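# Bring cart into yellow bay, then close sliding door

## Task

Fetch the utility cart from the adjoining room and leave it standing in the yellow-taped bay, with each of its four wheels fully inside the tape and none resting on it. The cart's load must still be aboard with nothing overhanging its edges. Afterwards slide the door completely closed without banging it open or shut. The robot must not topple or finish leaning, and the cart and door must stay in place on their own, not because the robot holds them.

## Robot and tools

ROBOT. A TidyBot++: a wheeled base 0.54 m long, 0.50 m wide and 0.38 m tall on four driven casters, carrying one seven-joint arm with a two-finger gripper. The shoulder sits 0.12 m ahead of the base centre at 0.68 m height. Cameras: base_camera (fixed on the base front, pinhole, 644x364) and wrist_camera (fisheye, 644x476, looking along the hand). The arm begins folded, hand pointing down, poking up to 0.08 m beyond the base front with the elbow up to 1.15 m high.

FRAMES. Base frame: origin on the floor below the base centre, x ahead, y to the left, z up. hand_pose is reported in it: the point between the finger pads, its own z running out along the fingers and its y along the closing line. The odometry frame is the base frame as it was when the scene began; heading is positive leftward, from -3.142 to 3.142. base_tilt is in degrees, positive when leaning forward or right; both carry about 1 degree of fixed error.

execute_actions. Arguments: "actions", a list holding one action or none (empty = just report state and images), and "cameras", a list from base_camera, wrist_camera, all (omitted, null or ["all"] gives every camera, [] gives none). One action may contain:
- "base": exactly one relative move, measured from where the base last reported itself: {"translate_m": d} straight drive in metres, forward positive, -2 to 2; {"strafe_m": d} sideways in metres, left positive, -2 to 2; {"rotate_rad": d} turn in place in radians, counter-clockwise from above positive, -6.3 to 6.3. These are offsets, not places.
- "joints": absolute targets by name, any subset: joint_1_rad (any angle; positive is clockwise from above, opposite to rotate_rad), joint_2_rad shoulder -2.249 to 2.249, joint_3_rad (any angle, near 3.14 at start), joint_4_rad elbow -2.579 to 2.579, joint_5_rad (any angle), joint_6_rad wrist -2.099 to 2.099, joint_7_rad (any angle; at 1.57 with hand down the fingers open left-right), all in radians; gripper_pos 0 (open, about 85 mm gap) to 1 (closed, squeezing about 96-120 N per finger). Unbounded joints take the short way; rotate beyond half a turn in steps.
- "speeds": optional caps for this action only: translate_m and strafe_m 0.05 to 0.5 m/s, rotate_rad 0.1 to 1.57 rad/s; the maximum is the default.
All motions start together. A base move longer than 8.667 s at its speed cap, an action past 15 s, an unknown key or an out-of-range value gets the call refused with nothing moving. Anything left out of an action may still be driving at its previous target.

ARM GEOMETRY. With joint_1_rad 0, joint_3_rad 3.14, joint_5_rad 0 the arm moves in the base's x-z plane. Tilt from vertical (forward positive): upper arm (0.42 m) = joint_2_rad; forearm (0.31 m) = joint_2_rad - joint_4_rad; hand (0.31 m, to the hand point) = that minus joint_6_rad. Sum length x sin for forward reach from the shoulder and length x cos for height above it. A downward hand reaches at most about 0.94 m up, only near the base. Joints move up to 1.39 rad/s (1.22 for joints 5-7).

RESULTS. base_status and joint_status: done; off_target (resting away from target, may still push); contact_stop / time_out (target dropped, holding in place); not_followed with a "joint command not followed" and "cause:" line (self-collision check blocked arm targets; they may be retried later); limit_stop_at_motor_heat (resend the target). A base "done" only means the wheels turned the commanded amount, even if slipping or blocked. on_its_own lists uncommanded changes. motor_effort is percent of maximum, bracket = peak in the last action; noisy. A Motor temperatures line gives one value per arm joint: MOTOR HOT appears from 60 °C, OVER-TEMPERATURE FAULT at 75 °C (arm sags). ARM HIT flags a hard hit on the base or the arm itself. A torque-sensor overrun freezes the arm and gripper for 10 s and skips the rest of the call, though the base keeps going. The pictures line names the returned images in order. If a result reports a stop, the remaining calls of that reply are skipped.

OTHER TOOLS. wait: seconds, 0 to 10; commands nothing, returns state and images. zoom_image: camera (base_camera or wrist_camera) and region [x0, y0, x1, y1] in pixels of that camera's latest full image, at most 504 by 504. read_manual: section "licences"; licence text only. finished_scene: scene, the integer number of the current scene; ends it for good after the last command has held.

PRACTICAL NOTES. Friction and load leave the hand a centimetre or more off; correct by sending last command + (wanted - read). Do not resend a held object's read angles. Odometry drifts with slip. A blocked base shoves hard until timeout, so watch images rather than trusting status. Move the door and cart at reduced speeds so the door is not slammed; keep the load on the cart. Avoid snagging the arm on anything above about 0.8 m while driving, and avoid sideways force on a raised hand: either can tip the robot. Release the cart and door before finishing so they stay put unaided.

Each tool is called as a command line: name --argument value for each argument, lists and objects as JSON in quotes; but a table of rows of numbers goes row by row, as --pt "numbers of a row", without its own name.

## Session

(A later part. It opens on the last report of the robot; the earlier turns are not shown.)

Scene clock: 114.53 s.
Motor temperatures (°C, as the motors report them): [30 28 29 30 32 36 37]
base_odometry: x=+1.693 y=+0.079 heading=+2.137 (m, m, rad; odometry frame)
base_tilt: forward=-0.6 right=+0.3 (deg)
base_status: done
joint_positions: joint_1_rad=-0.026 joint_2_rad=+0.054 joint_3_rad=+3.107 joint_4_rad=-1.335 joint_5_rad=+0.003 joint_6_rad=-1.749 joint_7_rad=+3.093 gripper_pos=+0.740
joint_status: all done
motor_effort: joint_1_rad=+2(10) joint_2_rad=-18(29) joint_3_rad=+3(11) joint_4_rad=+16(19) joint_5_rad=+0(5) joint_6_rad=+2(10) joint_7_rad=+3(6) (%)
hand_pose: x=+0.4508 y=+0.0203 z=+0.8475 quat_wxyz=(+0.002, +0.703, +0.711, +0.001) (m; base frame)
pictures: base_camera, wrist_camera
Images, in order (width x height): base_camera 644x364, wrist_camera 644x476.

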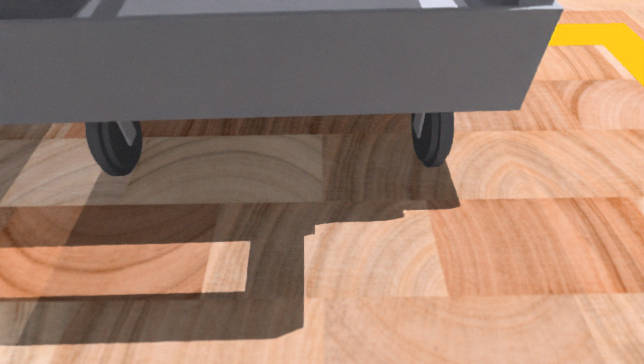

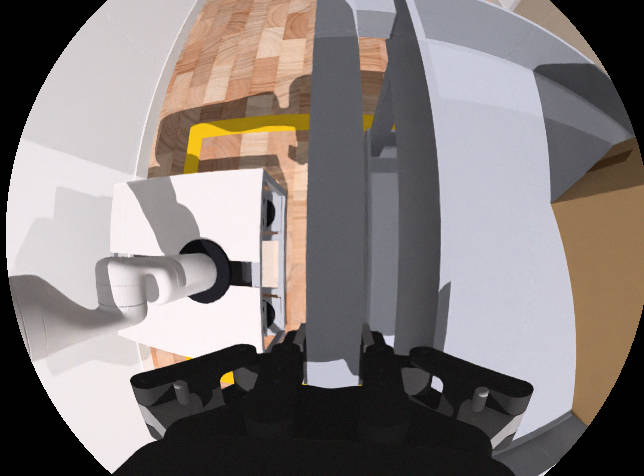

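execute_actions --actions '[{"joints":{"gripper_pos":0.4}}]' --cameras '[]'

execute_actions --actions '[{"joints":{"joint_2_rad":0.12,"joint_4_rad":-0.93,"joint_6_rad":-2.09}}]' --cameras '[]'

execute_actions --actions '[{"base":{"strafe_m":0.65}}]' --cameras '["base_camera"]'

execute_actions --actions '[{"joints":{"joint_1_rad":1.58,"joint_7_rad":1.57}}]' --cameras '[]'

execute_actions --actions '[{"base":{"translate_m":0.33},"speeds":{"translate_m":0.2}}]'

Scene clock: 123.90 s.
Motor temperatures (°C, as the motors report them): [30 28 29 30 32 36 37]
base_odometry: x=+1.693 y=+0.079 heading=+2.137 (m, m, rad; odometry frame)
base_tilt: forward=-0.6 right=+0.3 (deg)
base_status: not commanded
joint_positions: joint_1_rad=-0.017 joint_2_rad=+0.054 joint_3_rad=+3.122 joint_4_rad=-1.334 joint_5_rad=+0.003 joint_6_rad=-1.749 joint_7_rad=+3.093 gripper_pos=+0.400
joint_status: all done
motor_effort: joint_1_rad=+1(2) joint_2_rad=-18(21) joint_3_rad=+1(3) joint_4_rad=+16(18) joint_5_rad=-1(0) joint_6_rad=-1(2) joint_7_rad=+2(2) (%)
hand_pose: x=+0.4517 y=+0.0126 z=+0.8479 quat_wxyz=(+0.002, +0.711, +0.703, +0.001) (m; base frame)
pictures: none
No camera images: the call's "cameras" was empty. Leave "cameras" out to get every camera's image.

Scene clock: 125.43 s.
Motor temperatures (°C, as the motors report them): [30 28 29 30 32 36 37]
base_odometry: x=+1.693 y=+0.079 heading=+2.137 (m, m, rad; odometry frame)
base_tilt: forward=-0.6 right=+0.3 (deg)
base_status: not commanded
joint_positions: joint_1_rad=-0.017 joint_2_rad=+0.100 joint_3_rad=+3.122 joint_4_rad=-0.938 joint_5_rad=+0.003 joint_6_rad=-2.055 joint_7_rad=+3.093 gripper_pos=+0.400
joint_status: all done
motor_effort: joint_1_rad=+0(1) joint_2_rad=-19(20) joint_3_rad=+1(1) joint_4_rad=+14(19) joint_5_rad=-1(0) joint_6_rad=-1(4) joint_7_rad=+1(1) (%)
hand_pose: x=+0.4466 y=+0.0121 z=+0.9493 quat_wxyz=(+0.017, +0.712, +0.702, +0.018) (m; base frame)
pictures: none
No camera images: the call's "cameras" was empty. Leave "cameras" out to get every camera's image.

Scene clock: 128.10 s.
Motor temperatures (°C, as the motors report them): [30 28 29 30 32 36 37]
base_odometry: x=+1.145 y=-0.270 heading=+2.137 (m, m, rad; odometry frame)
base_tilt: forward=-0.6 right=+0.3 (deg)
base_status: done
joint_positions: joint_1_rad=-0.014 joint_2_rad=+0.102 joint_3_rad=+3.125 joint_4_rad=-0.938 joint_5_rad=+0.003 joint_6_rad=-2.055 joint_7_rad=+3.093 gripper_pos=+0.400
joint_status: not commanded
motor_effort: joint_1_rad=+0(2) joint_2_rad=-18(20) joint_3_rad=+1(1) joint_4_rad=+14(14) joint_5_rad=+0(2) joint_6_rad=-1(0) joint_7_rad=+2(2) (%)
hand_pose: x=+0.4473 y=+0.0100 z=+0.9484 quat_wxyz=(+0.016, +0.714, +0.700, +0.017) (m; base frame)
pictures: base_camera
Images, in order (width x height): base_camera 644x364.

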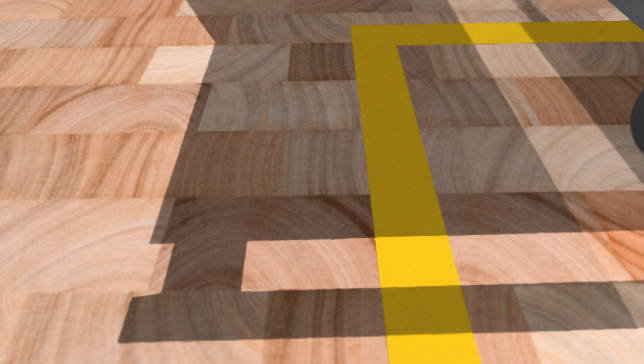

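Scene clock: 130.90 s.
Motor temperatures (°C, as the motors report them): [30 28 29 30 32 36 37]
base_odometry: x=+1.145 y=-0.270 heading=+2.137 (m, m, rad; odometry frame)
base_tilt: forward=-0.6 right=+0.3 (deg)
base_status: not commanded
joint_positions: joint_1_rad=+1.563 joint_2_rad=+0.108 joint_3_rad=+3.127 joint_4_rad=-0.938 joint_5_rad=+0.003 joint_6_rad=-2.055 joint_7_rad=+1.590 gripper_pos=+0.400
joint_status: all done
motor_effort: joint_1_rad=+0(1) joint_2_rad=-19(20) joint_3_rad=+1(0) joint_4_rad=+14(14) joint_5_rad=-1(1) joint_6_rad=-1(0) joint_7_rad=+2(2) (%)
hand_pose: x=+0.1266 y=-0.3299 z=+0.9466 quat_wxyz=(+0.015, +0.721, -0.692, +0.014) (m; base frame)
pictures: none
No camera images: the call's "cameras" was empty. Leave "cameras" out to get every camera's image.

Scene clock: 133.30 s.
Motor temperatures (°C, as the motors report them): [30 28 29 31 32 36 37]
base_odometry: x=+0.968 y=+0.009 heading=+2.137 (m, m, rad; odometry frame)
base_tilt: forward=-0.6 right=+0.4 (deg)
base_status: done
joint_positions: joint_1_rad=+1.566 joint_2_rad=+0.108 joint_3_rad=+3.127 joint_4_rad=-0.938 joint_5_rad=+0.003 joint_6_rad=-2.055 joint_7_rad=+1.590 gripper_pos=+0.400
joint_status: not commanded
motor_effort: joint_1_rad=+0(2) joint_2_rad=-19(20) joint_3_rad=+1(0) joint_4_rad=+14(14) joint_5_rad=+0(1) joint_6_rad=-1(1) joint_7_rad=+1(2) (%)
hand_pose: x=+0.1254 y=-0.3300 z=+0.9465 quat_wxyz=(+0.015, +0.720, -0.694, +0.014) (m; base frame)
pictures: base_camera, wrist_camera
Images, in order (width x height): base_camera 644x364, wrist_camera 644x476.

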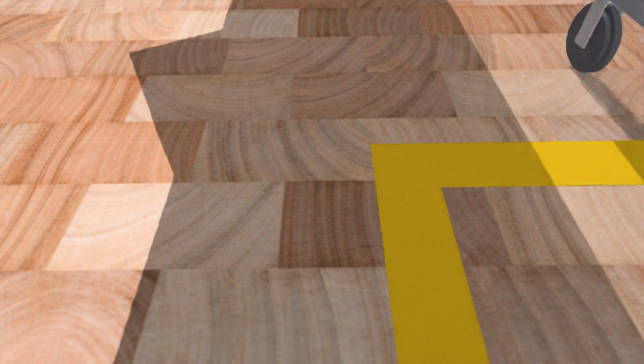

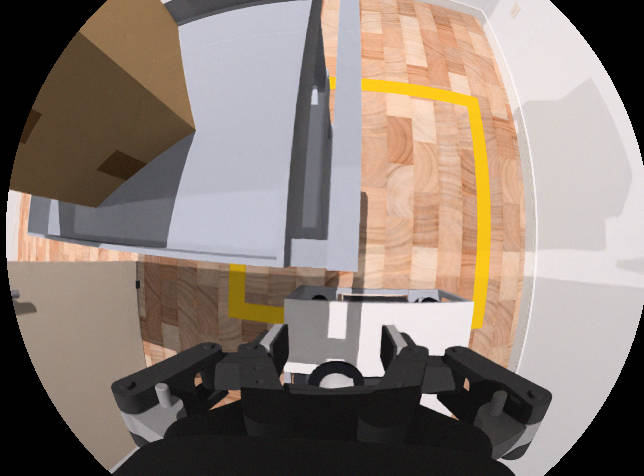

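execute_actions --actions '[{"base":{"translate_m":-0.01},"joints":{"joint_2_rad":0.4,"joint_4_rad":-0.67}}]' --cameras '["wrist_camera"]'

Scene clock: 141.67 s.
Motor temperatures (°C, as the motors report them): [30 28 29 31 32 36 37]
base_odometry: x=+0.973 y=+0.000 heading=+2.137 (m, m, rad; odometry frame)
base_tilt: forward=-0.6 right=+0.3 (deg)
base_status: done
joint_positions: joint_1_rad=+1.570 joint_2_rad=+0.403 joint_3_rad=+3.129 joint_4_rad=-0.681 joint_5_rad=+0.003 joint_6_rad=-2.055 joint_7_rad=+1.590 gripper_pos=+0.400
joint_status: all done
motor_effort: joint_1_rad=+0(2) joint_2_rad=-29(33) joint_3_rad=+0(1) joint_4_rad=+14(15) joint_5_rad=-1(2) joint_6_rad=-1(0) joint_7_rad=+2(2) (%)
hand_pose: x=+0.1239 y=-0.4435 z=+0.9047 quat_wxyz=(+0.000, +0.718, -0.696, +0.002) (m; base frame)
pictures: wrist_camera
Images, in order (width x height): wrist_camera 644x476.

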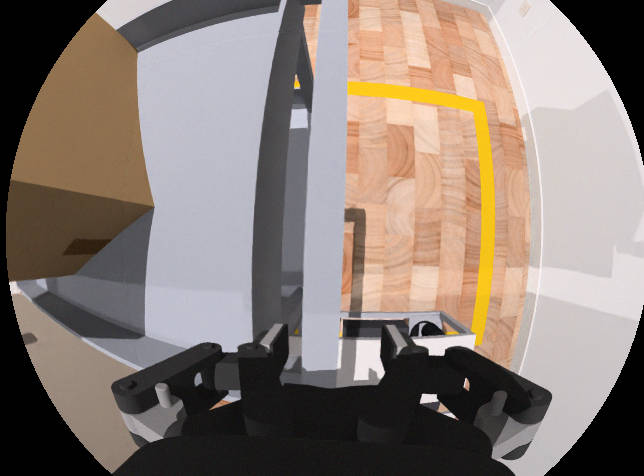

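execute_actions --actions '[{"joints":{"joint_1_rad":1.54,"gripper_pos":0.33}}]' --cameras '[]'

execute_actions --actions '[{"joints":{"joint_2_rad":0.66,"joint_4_rad":-0.42}}]' --cameras '["wrist_camera"]'

execute_actions --actions '[{"joints":{"gripper_pos":1}}]' --cameras '["wrist_camera"]'

Scene clock: 147.77 s.
Motor temperatures (°C, as the motors report them): [30 28 29 31 32 36 37]
base_odometry: x=+0.973 y=+0.000 heading=+2.137 (m, m, rad; odometry frame)
base_tilt: forward=-0.8 right=+0.3 (deg)
base_status: not commanded
joint_positions: joint_1_rad=+1.551 joint_2_rad=+0.403 joint_3_rad=+3.129 joint_4_rad=-0.681 joint_5_rad=+0.003 joint_6_rad=-2.055 joint_7_rad=+1.590 gripper_pos=+0.330
joint_status: all done
motor_effort: joint_1_rad=-1(1) joint_2_rad=-30(30) joint_3_rad=+1(0) joint_4_rad=+14(14) joint_5_rad=-1(1) joint_6_rad=-1(1) joint_7_rad=+2(1) (%)
hand_pose: x=+0.1323 y=-0.4433 z=+0.9047 quat_wxyz=(+0.000, +0.724, -0.689, +0.002) (m; base frame)
pictures: none
No camera images: the call's "cameras" was empty. Leave "cameras" out to get every camera's image.

Scene clock: 149.37 s.
Motor temperatures (°C, as the motors report them): [30 28 29 31 32 36 37]
base_odometry: x=+0.973 y=+0.000 heading=+2.137 (m, m, rad; odometry frame)
base_tilt: forward=-0.7 right=+0.3 (deg)
base_status: not commanded
joint_positions: joint_1_rad=+1.551 joint_2_rad=+0.664 joint_3_rad=+3.129 joint_4_rad=-0.431 joint_5_rad=+0.003 joint_6_rad=-2.055 joint_7_rad=+1.590 gripper_pos=+0.330
joint_status: all done
motor_effort: joint_1_rad=+0(1) joint_2_rad=-37(41) joint_3_rad=+0(0) joint_4_rad=+14(15) joint_5_rad=-1(0) joint_6_rad=-1(0) joint_7_rad=+1(2) (%)
hand_pose: x=+0.1342 y=-0.5359 z=+0.8460 quat_wxyz=(-0.005, +0.724, -0.690, -0.001) (m; base frame)
pictures: wrist_camera
Images, in order (width x height): wrist_camera 644x476.

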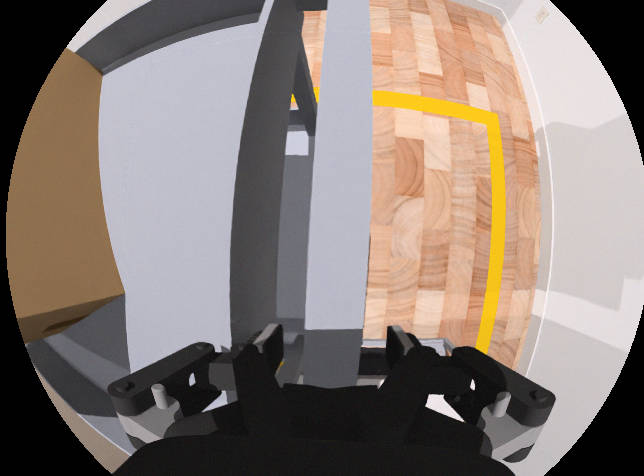

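Scene clock: 150.27 s.
Motor temperatures (°C, as the motors report them): [30 28 29 31 32 36 37]
base_odometry: x=+0.973 y=+0.000 heading=+2.137 (m, m, rad; odometry frame)
base_tilt: forward=-0.6 right=+0.3 (deg)
base_status: not commanded
joint_positions: joint_1_rad=+1.550 joint_2_rad=+0.664 joint_3_rad=+3.129 joint_4_rad=-0.430 joint_5_rad=+0.003 joint_6_rad=-2.055 joint_7_rad=+1.576 gripper_pos=+0.738
joint_status: gripper_pos off_target (ended at +0.738, target +1.000)
motor_effort: joint_1_rad=+1(3) joint_2_rad=-39(40) joint_3_rad=+0(1) joint_4_rad=+15(15) joint_5_rad=-1(2) joint_6_rad=-2(3) joint_7_rad=+3(5) (%)
hand_pose: x=+0.1346 y=-0.5359 z=+0.8464 quat_wxyz=(-0.004, +0.719, -0.695, -0.001) (m; base frame)
pictures: wrist_camera
Images, in order (width x height): wrist_camera 644x476.

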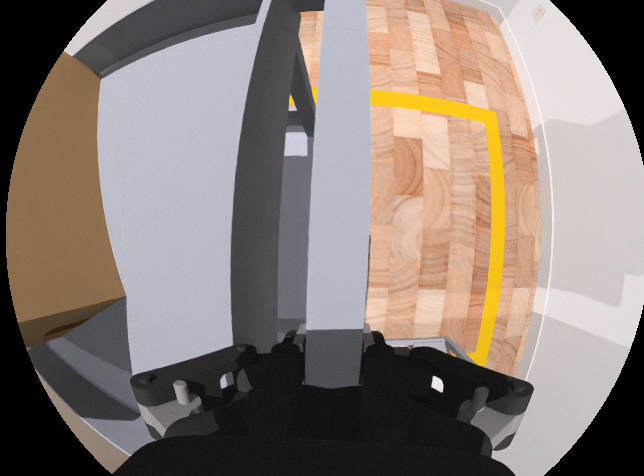

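execute_actions --actions '[{"base":{"translate_m":-0.4},"speeds":{"translate_m":0.12}}]'

execute_actions --actions '[{"joints":{"joint_1_rad":1.72,"joint_7_rad":1.72}}]'

Scene clock: 160.80 s.
Motor temperatures (°C, as the motors report them): [30 29 29 31 32 36 37]
base_odometry: x=+1.188 y=-0.338 heading=+2.137 (m, m, rad; odometry frame)
base_tilt: forward=-0.6 right=+0.3 (deg)
base_status: done
joint_positions: joint_1_rad=+1.525 joint_2_rad=+0.667 joint_3_rad=+3.125 joint_4_rad=-0.424 joint_5_rad=+0.001 joint_6_rad=-2.056 joint_7_rad=+1.585 gripper_pos=+0.739
joint_status: not commanded
motor_effort: joint_1_rad=+3(11) joint_2_rad=-39(42) joint_3_rad=+2(5) joint_4_rad=+15(16) joint_5_rad=-1(6) joint_6_rad=+0(9) joint_7_rad=-4(8) (%)
hand_pose: x=+0.1499 y=-0.5365 z=+0.8465 quat_wxyz=(-0.005, +0.732, -0.681, +0.002) (m; base frame)
pictures: base_camera, wrist_camera
Images, in order (width x height): base_camera 644x364, wrist_camera 644x476.

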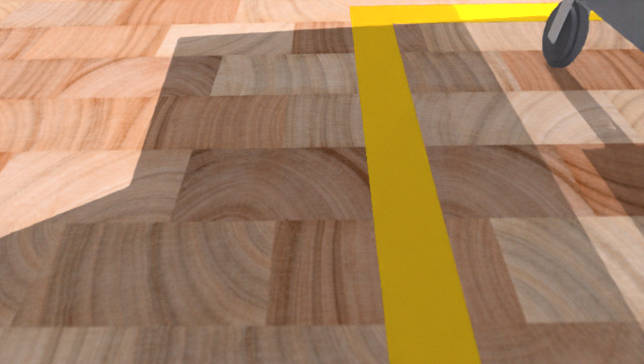

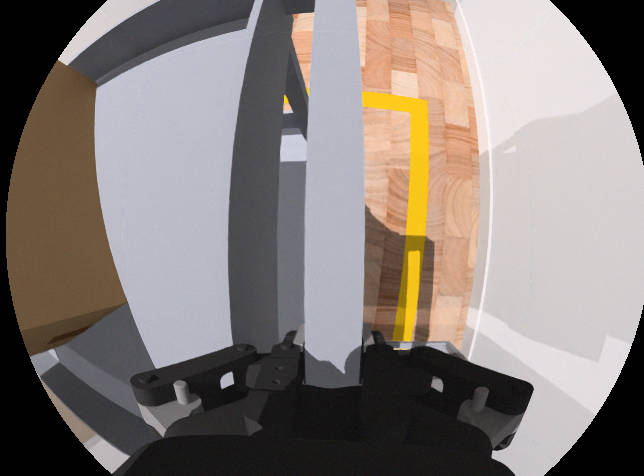

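Scene clock: 162.27 s.
Motor temperatures (°C, as the motors report them): [30 29 29 31 32 36 37]
base_odometry: x=+1.187 y=-0.337 heading=+2.137 (m, m, rad; odometry frame)
base_tilt: forward=-0.6 right=+0.3 (deg)
base_status: not commanded
joint_positions: joint_1_rad=+1.703 joint_2_rad=+0.667 joint_3_rad=+3.124 joint_4_rad=-0.424 joint_5_rad=-0.005 joint_6_rad=-2.056 joint_7_rad=+1.748 gripper_pos=+0.739
joint_status: all done
motor_effort: joint_1_rad=+2(17) joint_2_rad=-38(42) joint_3_rad=+1(7) joint_4_rad=+14(16) joint_5_rad=-3(6) joint_6_rad=-2(6) joint_7_rad=-4(6) (%)
hand_pose: x=+0.0563 y=-0.5338 z=+0.8465 quat_wxyz=(-0.006, +0.728, -0.685, +0.005) (m; base frame)
pictures: base_camera, wrist_camera
Images, in order (width x height): base_camera 644x364, wrist_camera 644x476.

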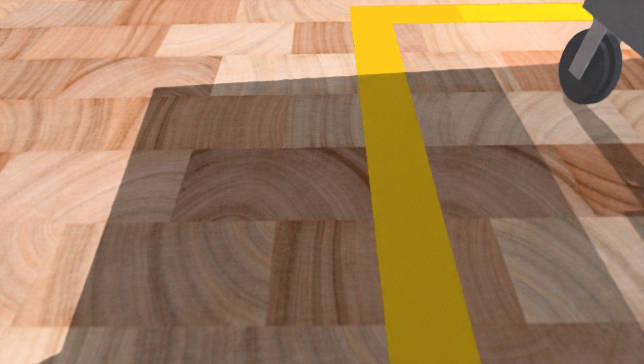

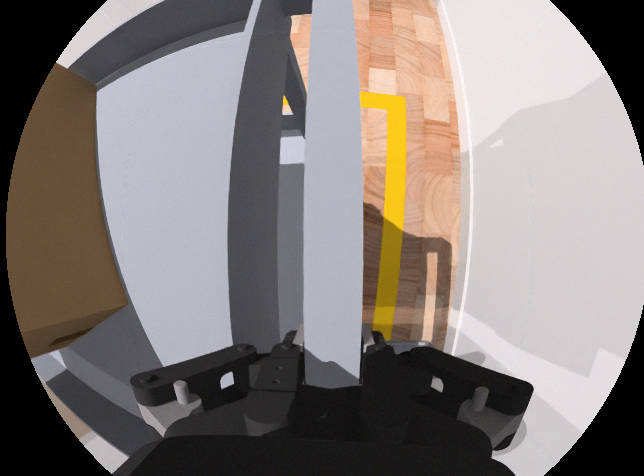

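execute_actions --actions '[{"joints":{"gripper_pos":0.35}}]' --cameras '[]'

execute_actions --actions '[{"joints":{"joint_2_rad":0.5,"joint_4_rad":-0.45}}]' --cameras '[]'

execute_actions --actions '[{"base":{"strafe_m":1.15}}]' --cameras '["wrist_camera"]'

execute_actions --actions '[{"base":{"translate_m":0.9},"joints":{"joint_1_rad":0.5,"joint_2_rad":-0.32,"joint_4_rad":-2.53,"joint_6_rad":0.65,"joint_7_rad":1.57,"gripper_pos":1},"speeds":{"translate_m":0.3}}]'

Scene clock: 168.27 s.
Motor temperatures (°C, as the motors report them): [30 29 29 31 32 36 37]
base_odometry: x=+1.187 y=-0.337 heading=+2.137 (m, m, rad; odometry frame)
base_tilt: forward=-0.7 right=+0.3 (deg)
base_status: not commanded
joint_positions: joint_1_rad=+1.707 joint_2_rad=+0.667 joint_3_rad=+3.124 joint_4_rad=-0.424 joint_5_rad=-0.005 joint_6_rad=-2.056 joint_7_rad=+1.742 gripper_pos=+0.350
joint_status: all done
motor_effort: joint_1_rad=+1(3) joint_2_rad=-37(42) joint_3_rad=+0(0) joint_4_rad=+14(16) joint_5_rad=+0(3) joint_6_rad=-1(3) joint_7_rad=+2(4) (%)
hand_pose: x=+0.0544 y=-0.5335 z=+0.8466 quat_wxyz=(-0.006, +0.725, -0.689, +0.005) (m; base frame)
pictures: none
No camera images: the call's "cameras" was empty. Leave "cameras" out to get every camera's image.

Scene clock: 169.63 s.
Motor temperatures (°C, as the motors report them): [30 29 29 31 32 36 37]
base_odometry: x=+1.187 y=-0.337 heading=+2.137 (m, m, rad; odometry frame)
base_tilt: forward=-0.7 right=+0.4 (deg)
base_status: not commanded
joint_positions: joint_1_rad=+1.707 joint_2_rad=+0.494 joint_3_rad=+3.124 joint_4_rad=-0.442 joint_5_rad=-0.005 joint_6_rad=-2.056 joint_7_rad=+1.742 gripper_pos=+0.350
joint_status: all done
motor_effort: joint_1_rad=+1(0) joint_2_rad=-32(41) joint_3_rad=+0(0) joint_4_rad=+14(16) joint_5_rad=+0(1) joint_6_rad=+1(1) joint_7_rad=+1(2) (%)
hand_pose: x=+0.0596 y=-0.4954 z=+0.9308 quat_wxyz=(+0.056, +0.724, -0.686, +0.049) (m; base frame)
pictures: none
No camera images: the call's "cameras" was empty. Leave "cameras" out to get every camera's image.

Scene clock: 173.30 s.
Motor temperatures (°C, as the motors report them): [30 29 29 31 32 36 37]
base_odometry: x=+0.217 y=-0.955 heading=+2.137 (m, m, rad; odometry frame)
base_tilt: forward=-0.7 right=+0.3 (deg)
base_status: done
joint_positions: joint_1_rad=+1.707 joint_2_rad=+0.497 joint_3_rad=+3.124 joint_4_rad=-0.443 joint_5_rad=-0.005 joint_6_rad=-2.057 joint_7_rad=+1.742 gripper_pos=+0.350
joint_status: not commanded
motor_effort: joint_1_rad=+0(1) joint_2_rad=-32(37) joint_3_rad=+1(0) joint_4_rad=+14(15) joint_5_rad=+0(1) joint_6_rad=+0(1) joint_7_rad=+2(1) (%)
hand_pose: x=+0.0596 y=-0.4956 z=+0.9294 quat_wxyz=(+0.055, +0.724, -0.686, +0.048) (m; base frame)
pictures: wrist_camera
Images, in order (width x height): wrist_camera 644x476.

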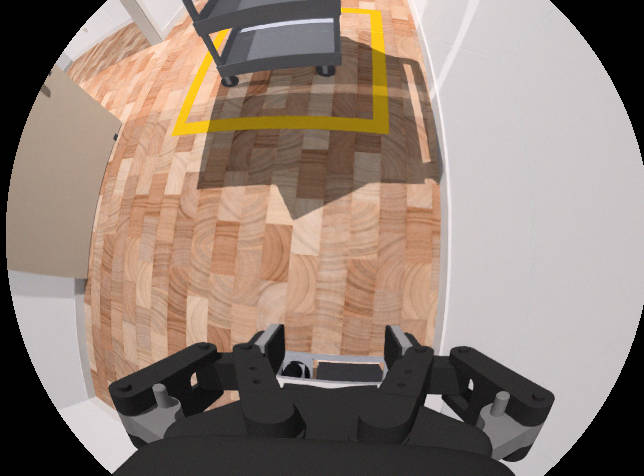

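Scene clock: 177.27 s.
Motor temperatures (°C, as the motors report them): [30 29 29 31 32 36 37]
base_odometry: x=-0.266 y=-0.195 heading=+2.137 (m, m, rad; odometry frame)
base_tilt: forward=-0.7 right=+0.2 (deg)
base_status: done
joint_positions: joint_1_rad=+0.519 joint_2_rad=-0.304 joint_3_rad=+3.127 joint_4_rad=-2.520 joint_5_rad=-0.005 joint_6_rad=+0.615 joint_7_rad=+1.593 gripper_pos=+0.999
joint_status: all done
motor_effort: joint_1_rad=+0(3) joint_2_rad=-8(34) joint_3_rad=+1(1) joint_4_rad=+18(20) joint_5_rad=-1(2) joint_6_rad=+7(8) joint_7_rad=+2(1) (%)
hand_pose: x=+0.5014 y=-0.2097 z=+0.8845 quat_wxyz=(+0.182, +0.697, -0.172, +0.672) (m; base frame)
pictures: base_camera, wrist_camera
Images, in order (width x height): base_camera 644x364, wrist_camera 644x476.

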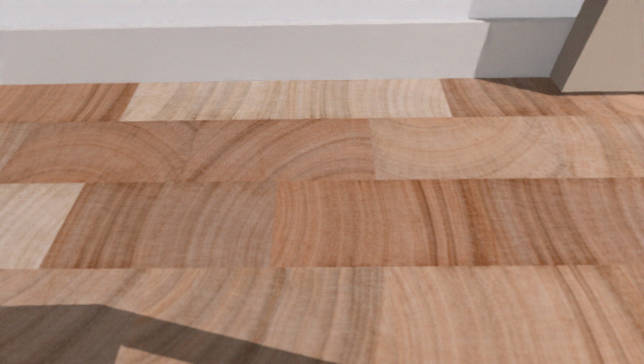

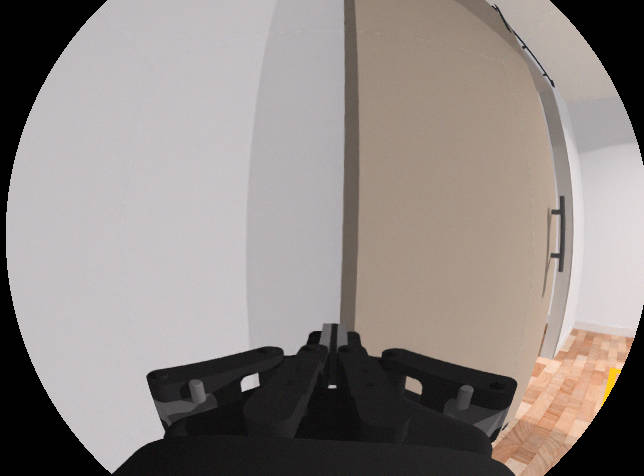

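execute_actions --actions '[{"base":{"translate_m":0.25},"speeds":{"translate_m":0.15}}]' --cameras '[]'

execute_actions --actions '[{"base":{"strafe_m":-0.1},"speeds":{"strafe_m":0.08}}]'

Scene clock: 182.37 s.
Motor temperatures (°C, as the motors report them): [30 29 29 31 32 36 37]
base_odometry: x=-0.401 y=+0.015 heading=+2.137 (m, m, rad; odometry frame)
base_tilt: forward=-0.7 right=+0.3 (deg)
base_status: done
joint_positions: joint_1_rad=+0.514 joint_2_rad=-0.323 joint_3_rad=+3.137 joint_4_rad=-2.534 joint_5_rad=-0.005 joint_6_rad=+0.618 joint_7_rad=+1.593 gripper_pos=+0.999
joint_status: not commanded
motor_effort: joint_1_rad=-1(7) joint_2_rad=-6(10) joint_3_rad=+1(6) joint_4_rad=+18(28) joint_5_rad=+0(4) joint_6_rad=+8(10) joint_7_rad=+2(2) (%)
hand_pose: x=+0.4943 y=-0.2092 z=+0.8863 quat_wxyz=(+0.184, +0.693, -0.175, +0.675) (m; base frame)
pictures: none
No camera images: the call's "cameras" was empty. Leave "cameras" out to get every camera's image.

Scene clock: 184.13 s.
Motor temperatures (°C, as the motors report them): [30 29 29 31 32 36 37]
base_odometry: x=-0.316 y=+0.069 heading=+2.138 (m, m, rad; odometry frame)
base_tilt: forward=-0.7 right=+0.2 (deg)
base_status: done
joint_positions: joint_1_rad=+0.514 joint_2_rad=-0.329 joint_3_rad=+3.138 joint_4_rad=-2.543 joint_5_rad=-0.005 joint_6_rad=+0.618 joint_7_rad=+1.593 gripper_pos=+0.999
joint_status: not commanded
motor_effort: joint_1_rad=-2(3) joint_2_rad=-5(7) joint_3_rad=+0(2) joint_4_rad=+20(23) joint_5_rad=+1(2) joint_6_rad=+8(9) joint_7_rad=+2(1) (%)
hand_pose: x=+0.4916 y=-0.2081 z=+0.8839 quat_wxyz=(+0.184, +0.694, -0.175, +0.674) (m; base frame)
pictures: base_camera, wrist_camera
Images, in order (width x height): base_camera 644x364, wrist_camera 644x476.

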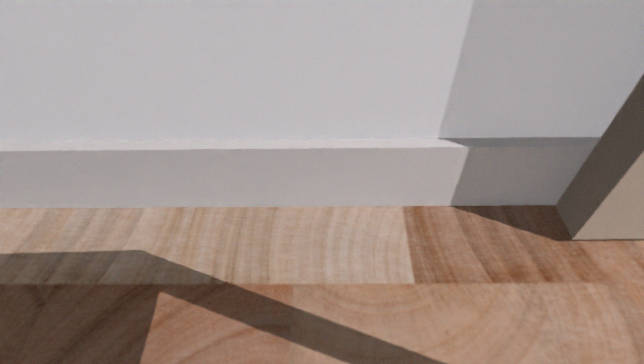

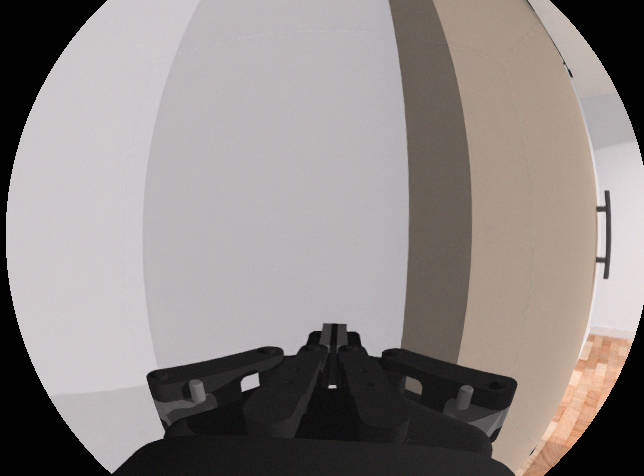

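Touching the wall; back off, then push.

execute_actions --actions '[{"base":{"translate_m":-0.035},"speeds":{"translate_m":0.1}}]' --cameras '[]'

execute_actions --actions '[{"base":{"strafe_m":-0.5},"speeds":{"strafe_m":0.1}}]'

execute_actions --actions '[{"base":{"strafe_m":-0.4},"speeds":{"strafe_m":0.08}}]'

Scene clock: 189.93 s.
Motor temperatures (°C, as the motors report them): [30 29 29 31 32 36 37]
base_odometry: x=-0.297 y=+0.040 heading=+2.138 (m, m, rad; odometry frame)
base_tilt: forward=-0.7 right=+0.2 (deg)
base_status: done
joint_positions: joint_1_rad=+0.513 joint_2_rad=-0.325 joint_3_rad=+3.138 joint_4_rad=-2.535 joint_5_rad=-0.005 joint_6_rad=+0.618 joint_7_rad=+1.593 gripper_pos=+0.999
joint_status: not commanded
motor_effort: joint_1_rad=+0(2) joint_2_rad=-7(10) joint_3_rad=+1(1) joint_4_rad=+18(20) joint_5_rad=-1(1) joint_6_rad=+8(8) joint_7_rad=+2(1) (%)
hand_pose: x=+0.4941 y=-0.2087 z=+0.8864 quat_wxyz=(+0.184, +0.693, -0.174, +0.675) (m; base frame)
pictures: none
No camera images: the call's "cameras" was empty. Leave "cameras" out to get every camera's image.

Scene clock: 195.77 s.
Motor temperatures (°C, as the motors report them): [30 29 29 31 32 36 37]
base_odometry: x=+0.125 y=+0.308 heading=+2.137 (m, m, rad; odometry frame)
base_tilt: forward=-0.7 right=+0.2 (deg)
base_status: done
joint_positions: joint_1_rad=+0.481 joint_2_rad=-0.327 joint_3_rad=+3.121 joint_4_rad=-2.531 joint_5_rad=+0.015 joint_6_rad=+0.620 joint_7_rad=+1.591 gripper_pos=+0.999
joint_status: not commanded
motor_effort: joint_1_rad=+0(12) joint_2_rad=-7(8) joint_3_rad=+1(18) joint_4_rad=+18(27) joint_5_rad=+0(9) joint_6_rad=+8(8) joint_7_rad=+2(2) (%)
hand_pose: x=+0.5058 y=-0.1864 z=+0.8897 quat_wxyz=(+0.171, +0.697, -0.147, +0.681) (m; base frame)
pictures: base_camera, wrist_camera
Images, in order (width x height): base_camera 644x364, wrist_camera 644x476.

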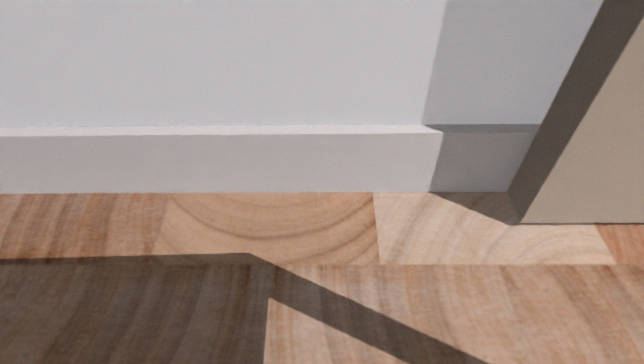

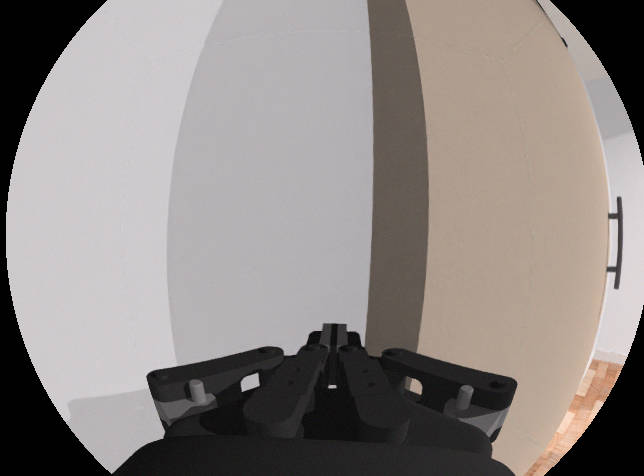

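Scene clock: 201.67 s.
Motor temperatures (°C, as the motors report them): [30 29 29 31 32 36 37]
base_odometry: x=+0.462 y=+0.523 heading=+2.138 (m, m, rad; odometry frame)
base_tilt: forward=-0.6 right=+0.4 (deg)
base_status: done
joint_positions: joint_1_rad=+0.479 joint_2_rad=-0.343 joint_3_rad=+3.119 joint_4_rad=-2.547 joint_5_rad=+0.015 joint_6_rad=+0.620 joint_7_rad=+1.591 gripper_pos=+0.999
joint_status: not commanded
motor_effort: joint_1_rad=+2(11) joint_2_rad=-4(7) joint_3_rad=+4(17) joint_4_rad=+20(27) joint_5_rad=-2(7) joint_6_rad=+7(8) joint_7_rad=+2(2) (%)
hand_pose: x=+0.5007 y=-0.1821 z=+0.8878 quat_wxyz=(+0.170, +0.697, -0.145, +0.682) (m; base frame)
pictures: base_camera, wrist_camera
Images, in order (width x height): base_camera 644x364, wrist_camera 644x476.

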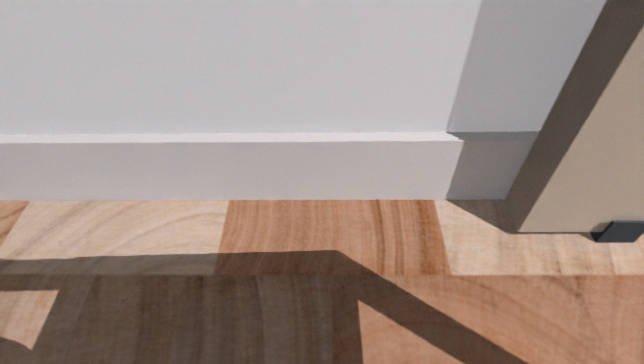

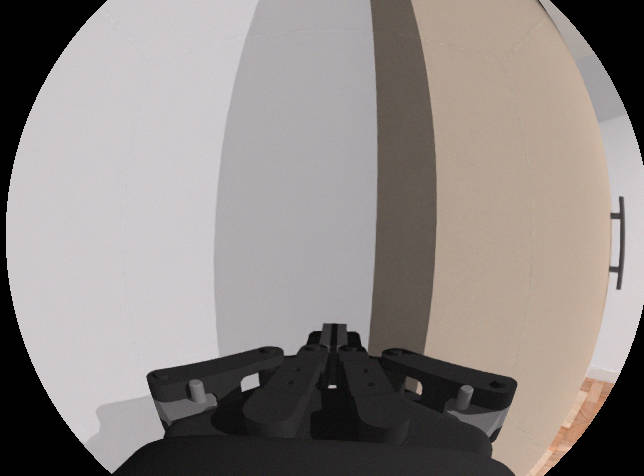

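execute_actions --actions '[{"base":{"translate_m":-0.025},"speeds":{"translate_m":0.1}}]' --cameras '[]'

execute_actions --actions '[{"base":{"strafe_m":-0.14},"speeds":{"strafe_m":0.05}}]'

Scene clock: 204.83 s.
Motor temperatures (°C, as the motors report them): [30 29 29 31 32 36 37]
base_odometry: x=+0.476 y=+0.502 heading=+2.138 (m, m, rad; odometry frame)
base_tilt: forward=-0.7 right=+0.3 (deg)
base_status: done
joint_positions: joint_1_rad=+0.480 joint_2_rad=-0.326 joint_3_rad=+3.121 joint_4_rad=-2.533 joint_5_rad=+0.015 joint_6_rad=+0.620 joint_7_rad=+1.591 gripper_pos=+0.999
joint_status: not commanded
motor_effort: joint_1_rad=+1(2) joint_2_rad=-7(9) joint_3_rad=+2(4) joint_4_rad=+18(21) joint_5_rad=-1(1) joint_6_rad=+8(8) joint_7_rad=+2(2) (%)
hand_pose: x=+0.5057 y=-0.1861 z=+0.8885 quat_wxyz=(+0.170, +0.698, -0.147, +0.680) (m; base frame)
pictures: none
No camera images: the call's "cameras" was empty. Leave "cameras" out to get every camera's image.

Scene clock: 208.17 s.
Motor temperatures (°C, as the motors report them): [30 29 29 31 32 36 37]
base_odometry: x=+0.594 y=+0.577 heading=+2.138 (m, m, rad; odometry frame)
base_tilt: forward=-0.7 right=+0.2 (deg)
base_status: done
joint_positions: joint_1_rad=+0.436 joint_2_rad=-0.386 joint_3_rad=+3.044 joint_4_rad=-2.579 joint_5_rad=+0.028 joint_6_rad=+0.623 joint_7_rad=+1.591 gripper_pos=+0.999
joint_status: not commanded
motor_effort: joint_1_rad=+14(17) joint_2_rad=+7(10) joint_3_rad=+19(23) joint_4_rad=+28(30) joint_5_rad=-9(11) joint_6_rad=+7(8) joint_7_rad=+1(2) (%)
hand_pose: x=+0.5073 y=-0.1249 z=+0.8871 quat_wxyz=(+0.143, +0.702, -0.088, +0.692) (m; base frame)
pictures: base_camera, wrist_camera
Images, in order (width x height): base_camera 644x364, wrist_camera 644x476.

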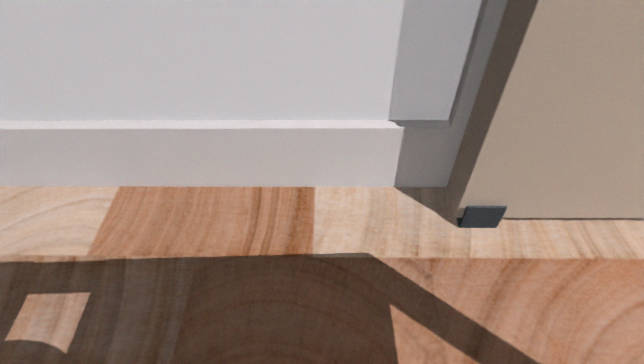

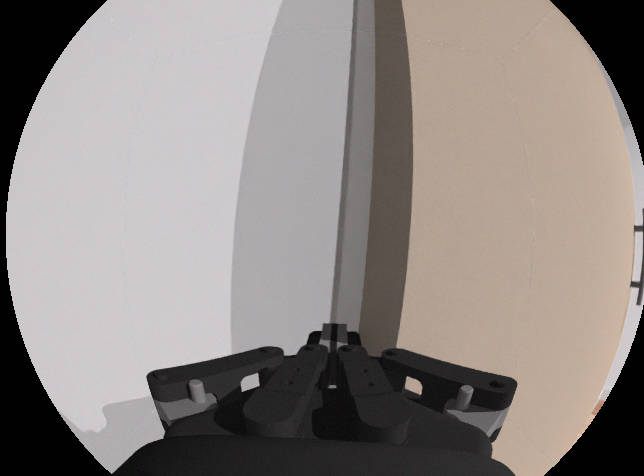

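Back off a bit while keeping side pressure, to be sure.

execute_actions --actions '[{"base":{"translate_m":-0.03},"speeds":{"translate_m":0.05}}]'

execute_actions --actions '[{"base":{"strafe_m":0.15},"speeds":{"strafe_m":0.1}}]'

Scene clock: 212.73 s.
Motor temperatures (°C, as the motors report them): [30 29 29 31 32 36 37]
base_odometry: x=+0.610 y=+0.552 heading=+2.139 (m, m, rad; odometry frame)
base_tilt: forward=-0.6 right=+0.2 (deg)
base_status: done
joint_positions: joint_1_rad=+0.436 joint_2_rad=-0.335 joint_3_rad=+3.051 joint_4_rad=-2.539 joint_5_rad=+0.029 joint_6_rad=+0.624 joint_7_rad=+1.591 gripper_pos=+0.999
joint_status: not commanded
motor_effort: joint_1_rad=+13(16) joint_2_rad=-5(8) joint_3_rad=+18(21) joint_4_rad=+18(28) joint_5_rad=-10(12) joint_6_rad=+6(8) joint_7_rad=+2(2) (%)
hand_pose: x=+0.5232 y=-0.1337 z=+0.8888 quat_wxyz=(+0.142, +0.705, -0.092, +0.688) (m; base frame)
pictures: base_camera, wrist_camera
Images, in order (width x height): base_camera 644x364, wrist_camera 644x476.

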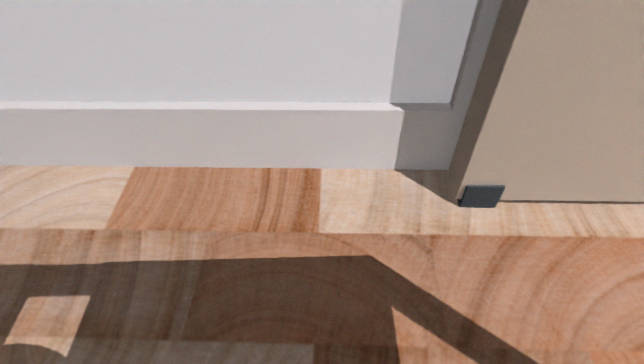

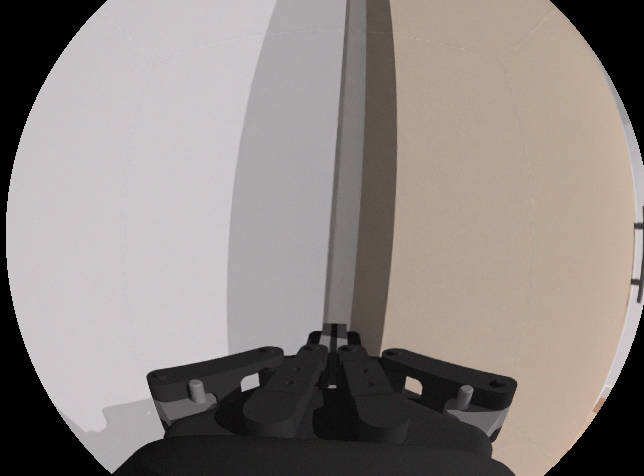

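Scene clock: 214.80 s.
Motor temperatures (°C, as the motors report them): [30 29 29 31 32 36 37]
base_odometry: x=+0.484 y=+0.471 heading=+2.139 (m, m, rad; odometry frame)
base_tilt: forward=-0.6 right=+0.2 (deg)
base_status: done
joint_positions: joint_1_rad=+0.487 joint_2_rad=-0.332 joint_3_rad=+3.127 joint_4_rad=-2.537 joint_5_rad=+0.029 joint_6_rad=+0.624 joint_7_rad=+1.591 gripper_pos=+0.999
joint_status: not commanded
motor_effort: joint_1_rad=+0(14) joint_2_rad=-7(8) joint_3_rad=+1(18) joint_4_rad=+18(19) joint_5_rad=+0(9) joint_6_rad=+9(8) joint_7_rad=+2(2) (%)
hand_pose: x=+0.5028 y=-0.1880 z=+0.8897 quat_wxyz=(+0.175, +0.696, -0.144, +0.681) (m; base frame)
pictures: base_camera, wrist_camera
Images, in order (width x height): base_camera 644x364, wrist_camera 644x476.

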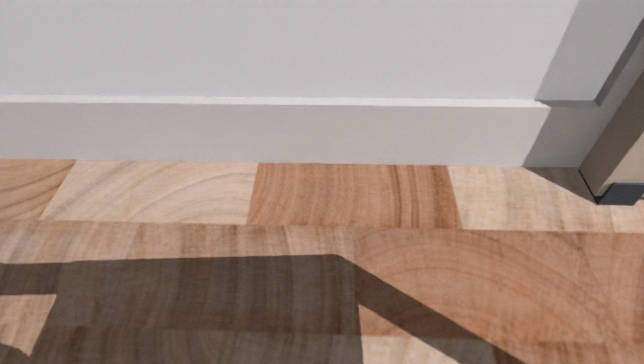

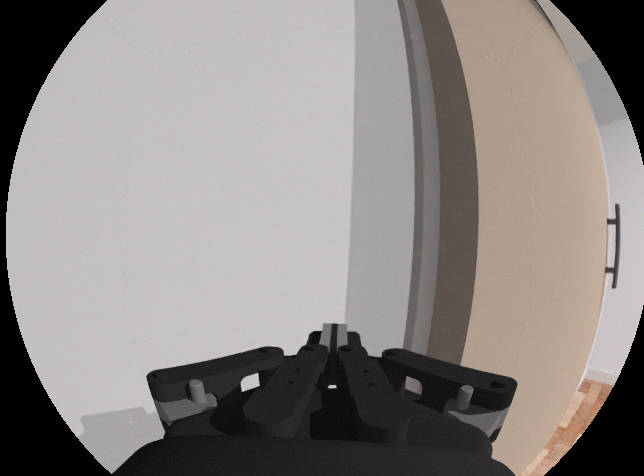

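finished_scene --scene 1

The scene is finished: the task was done.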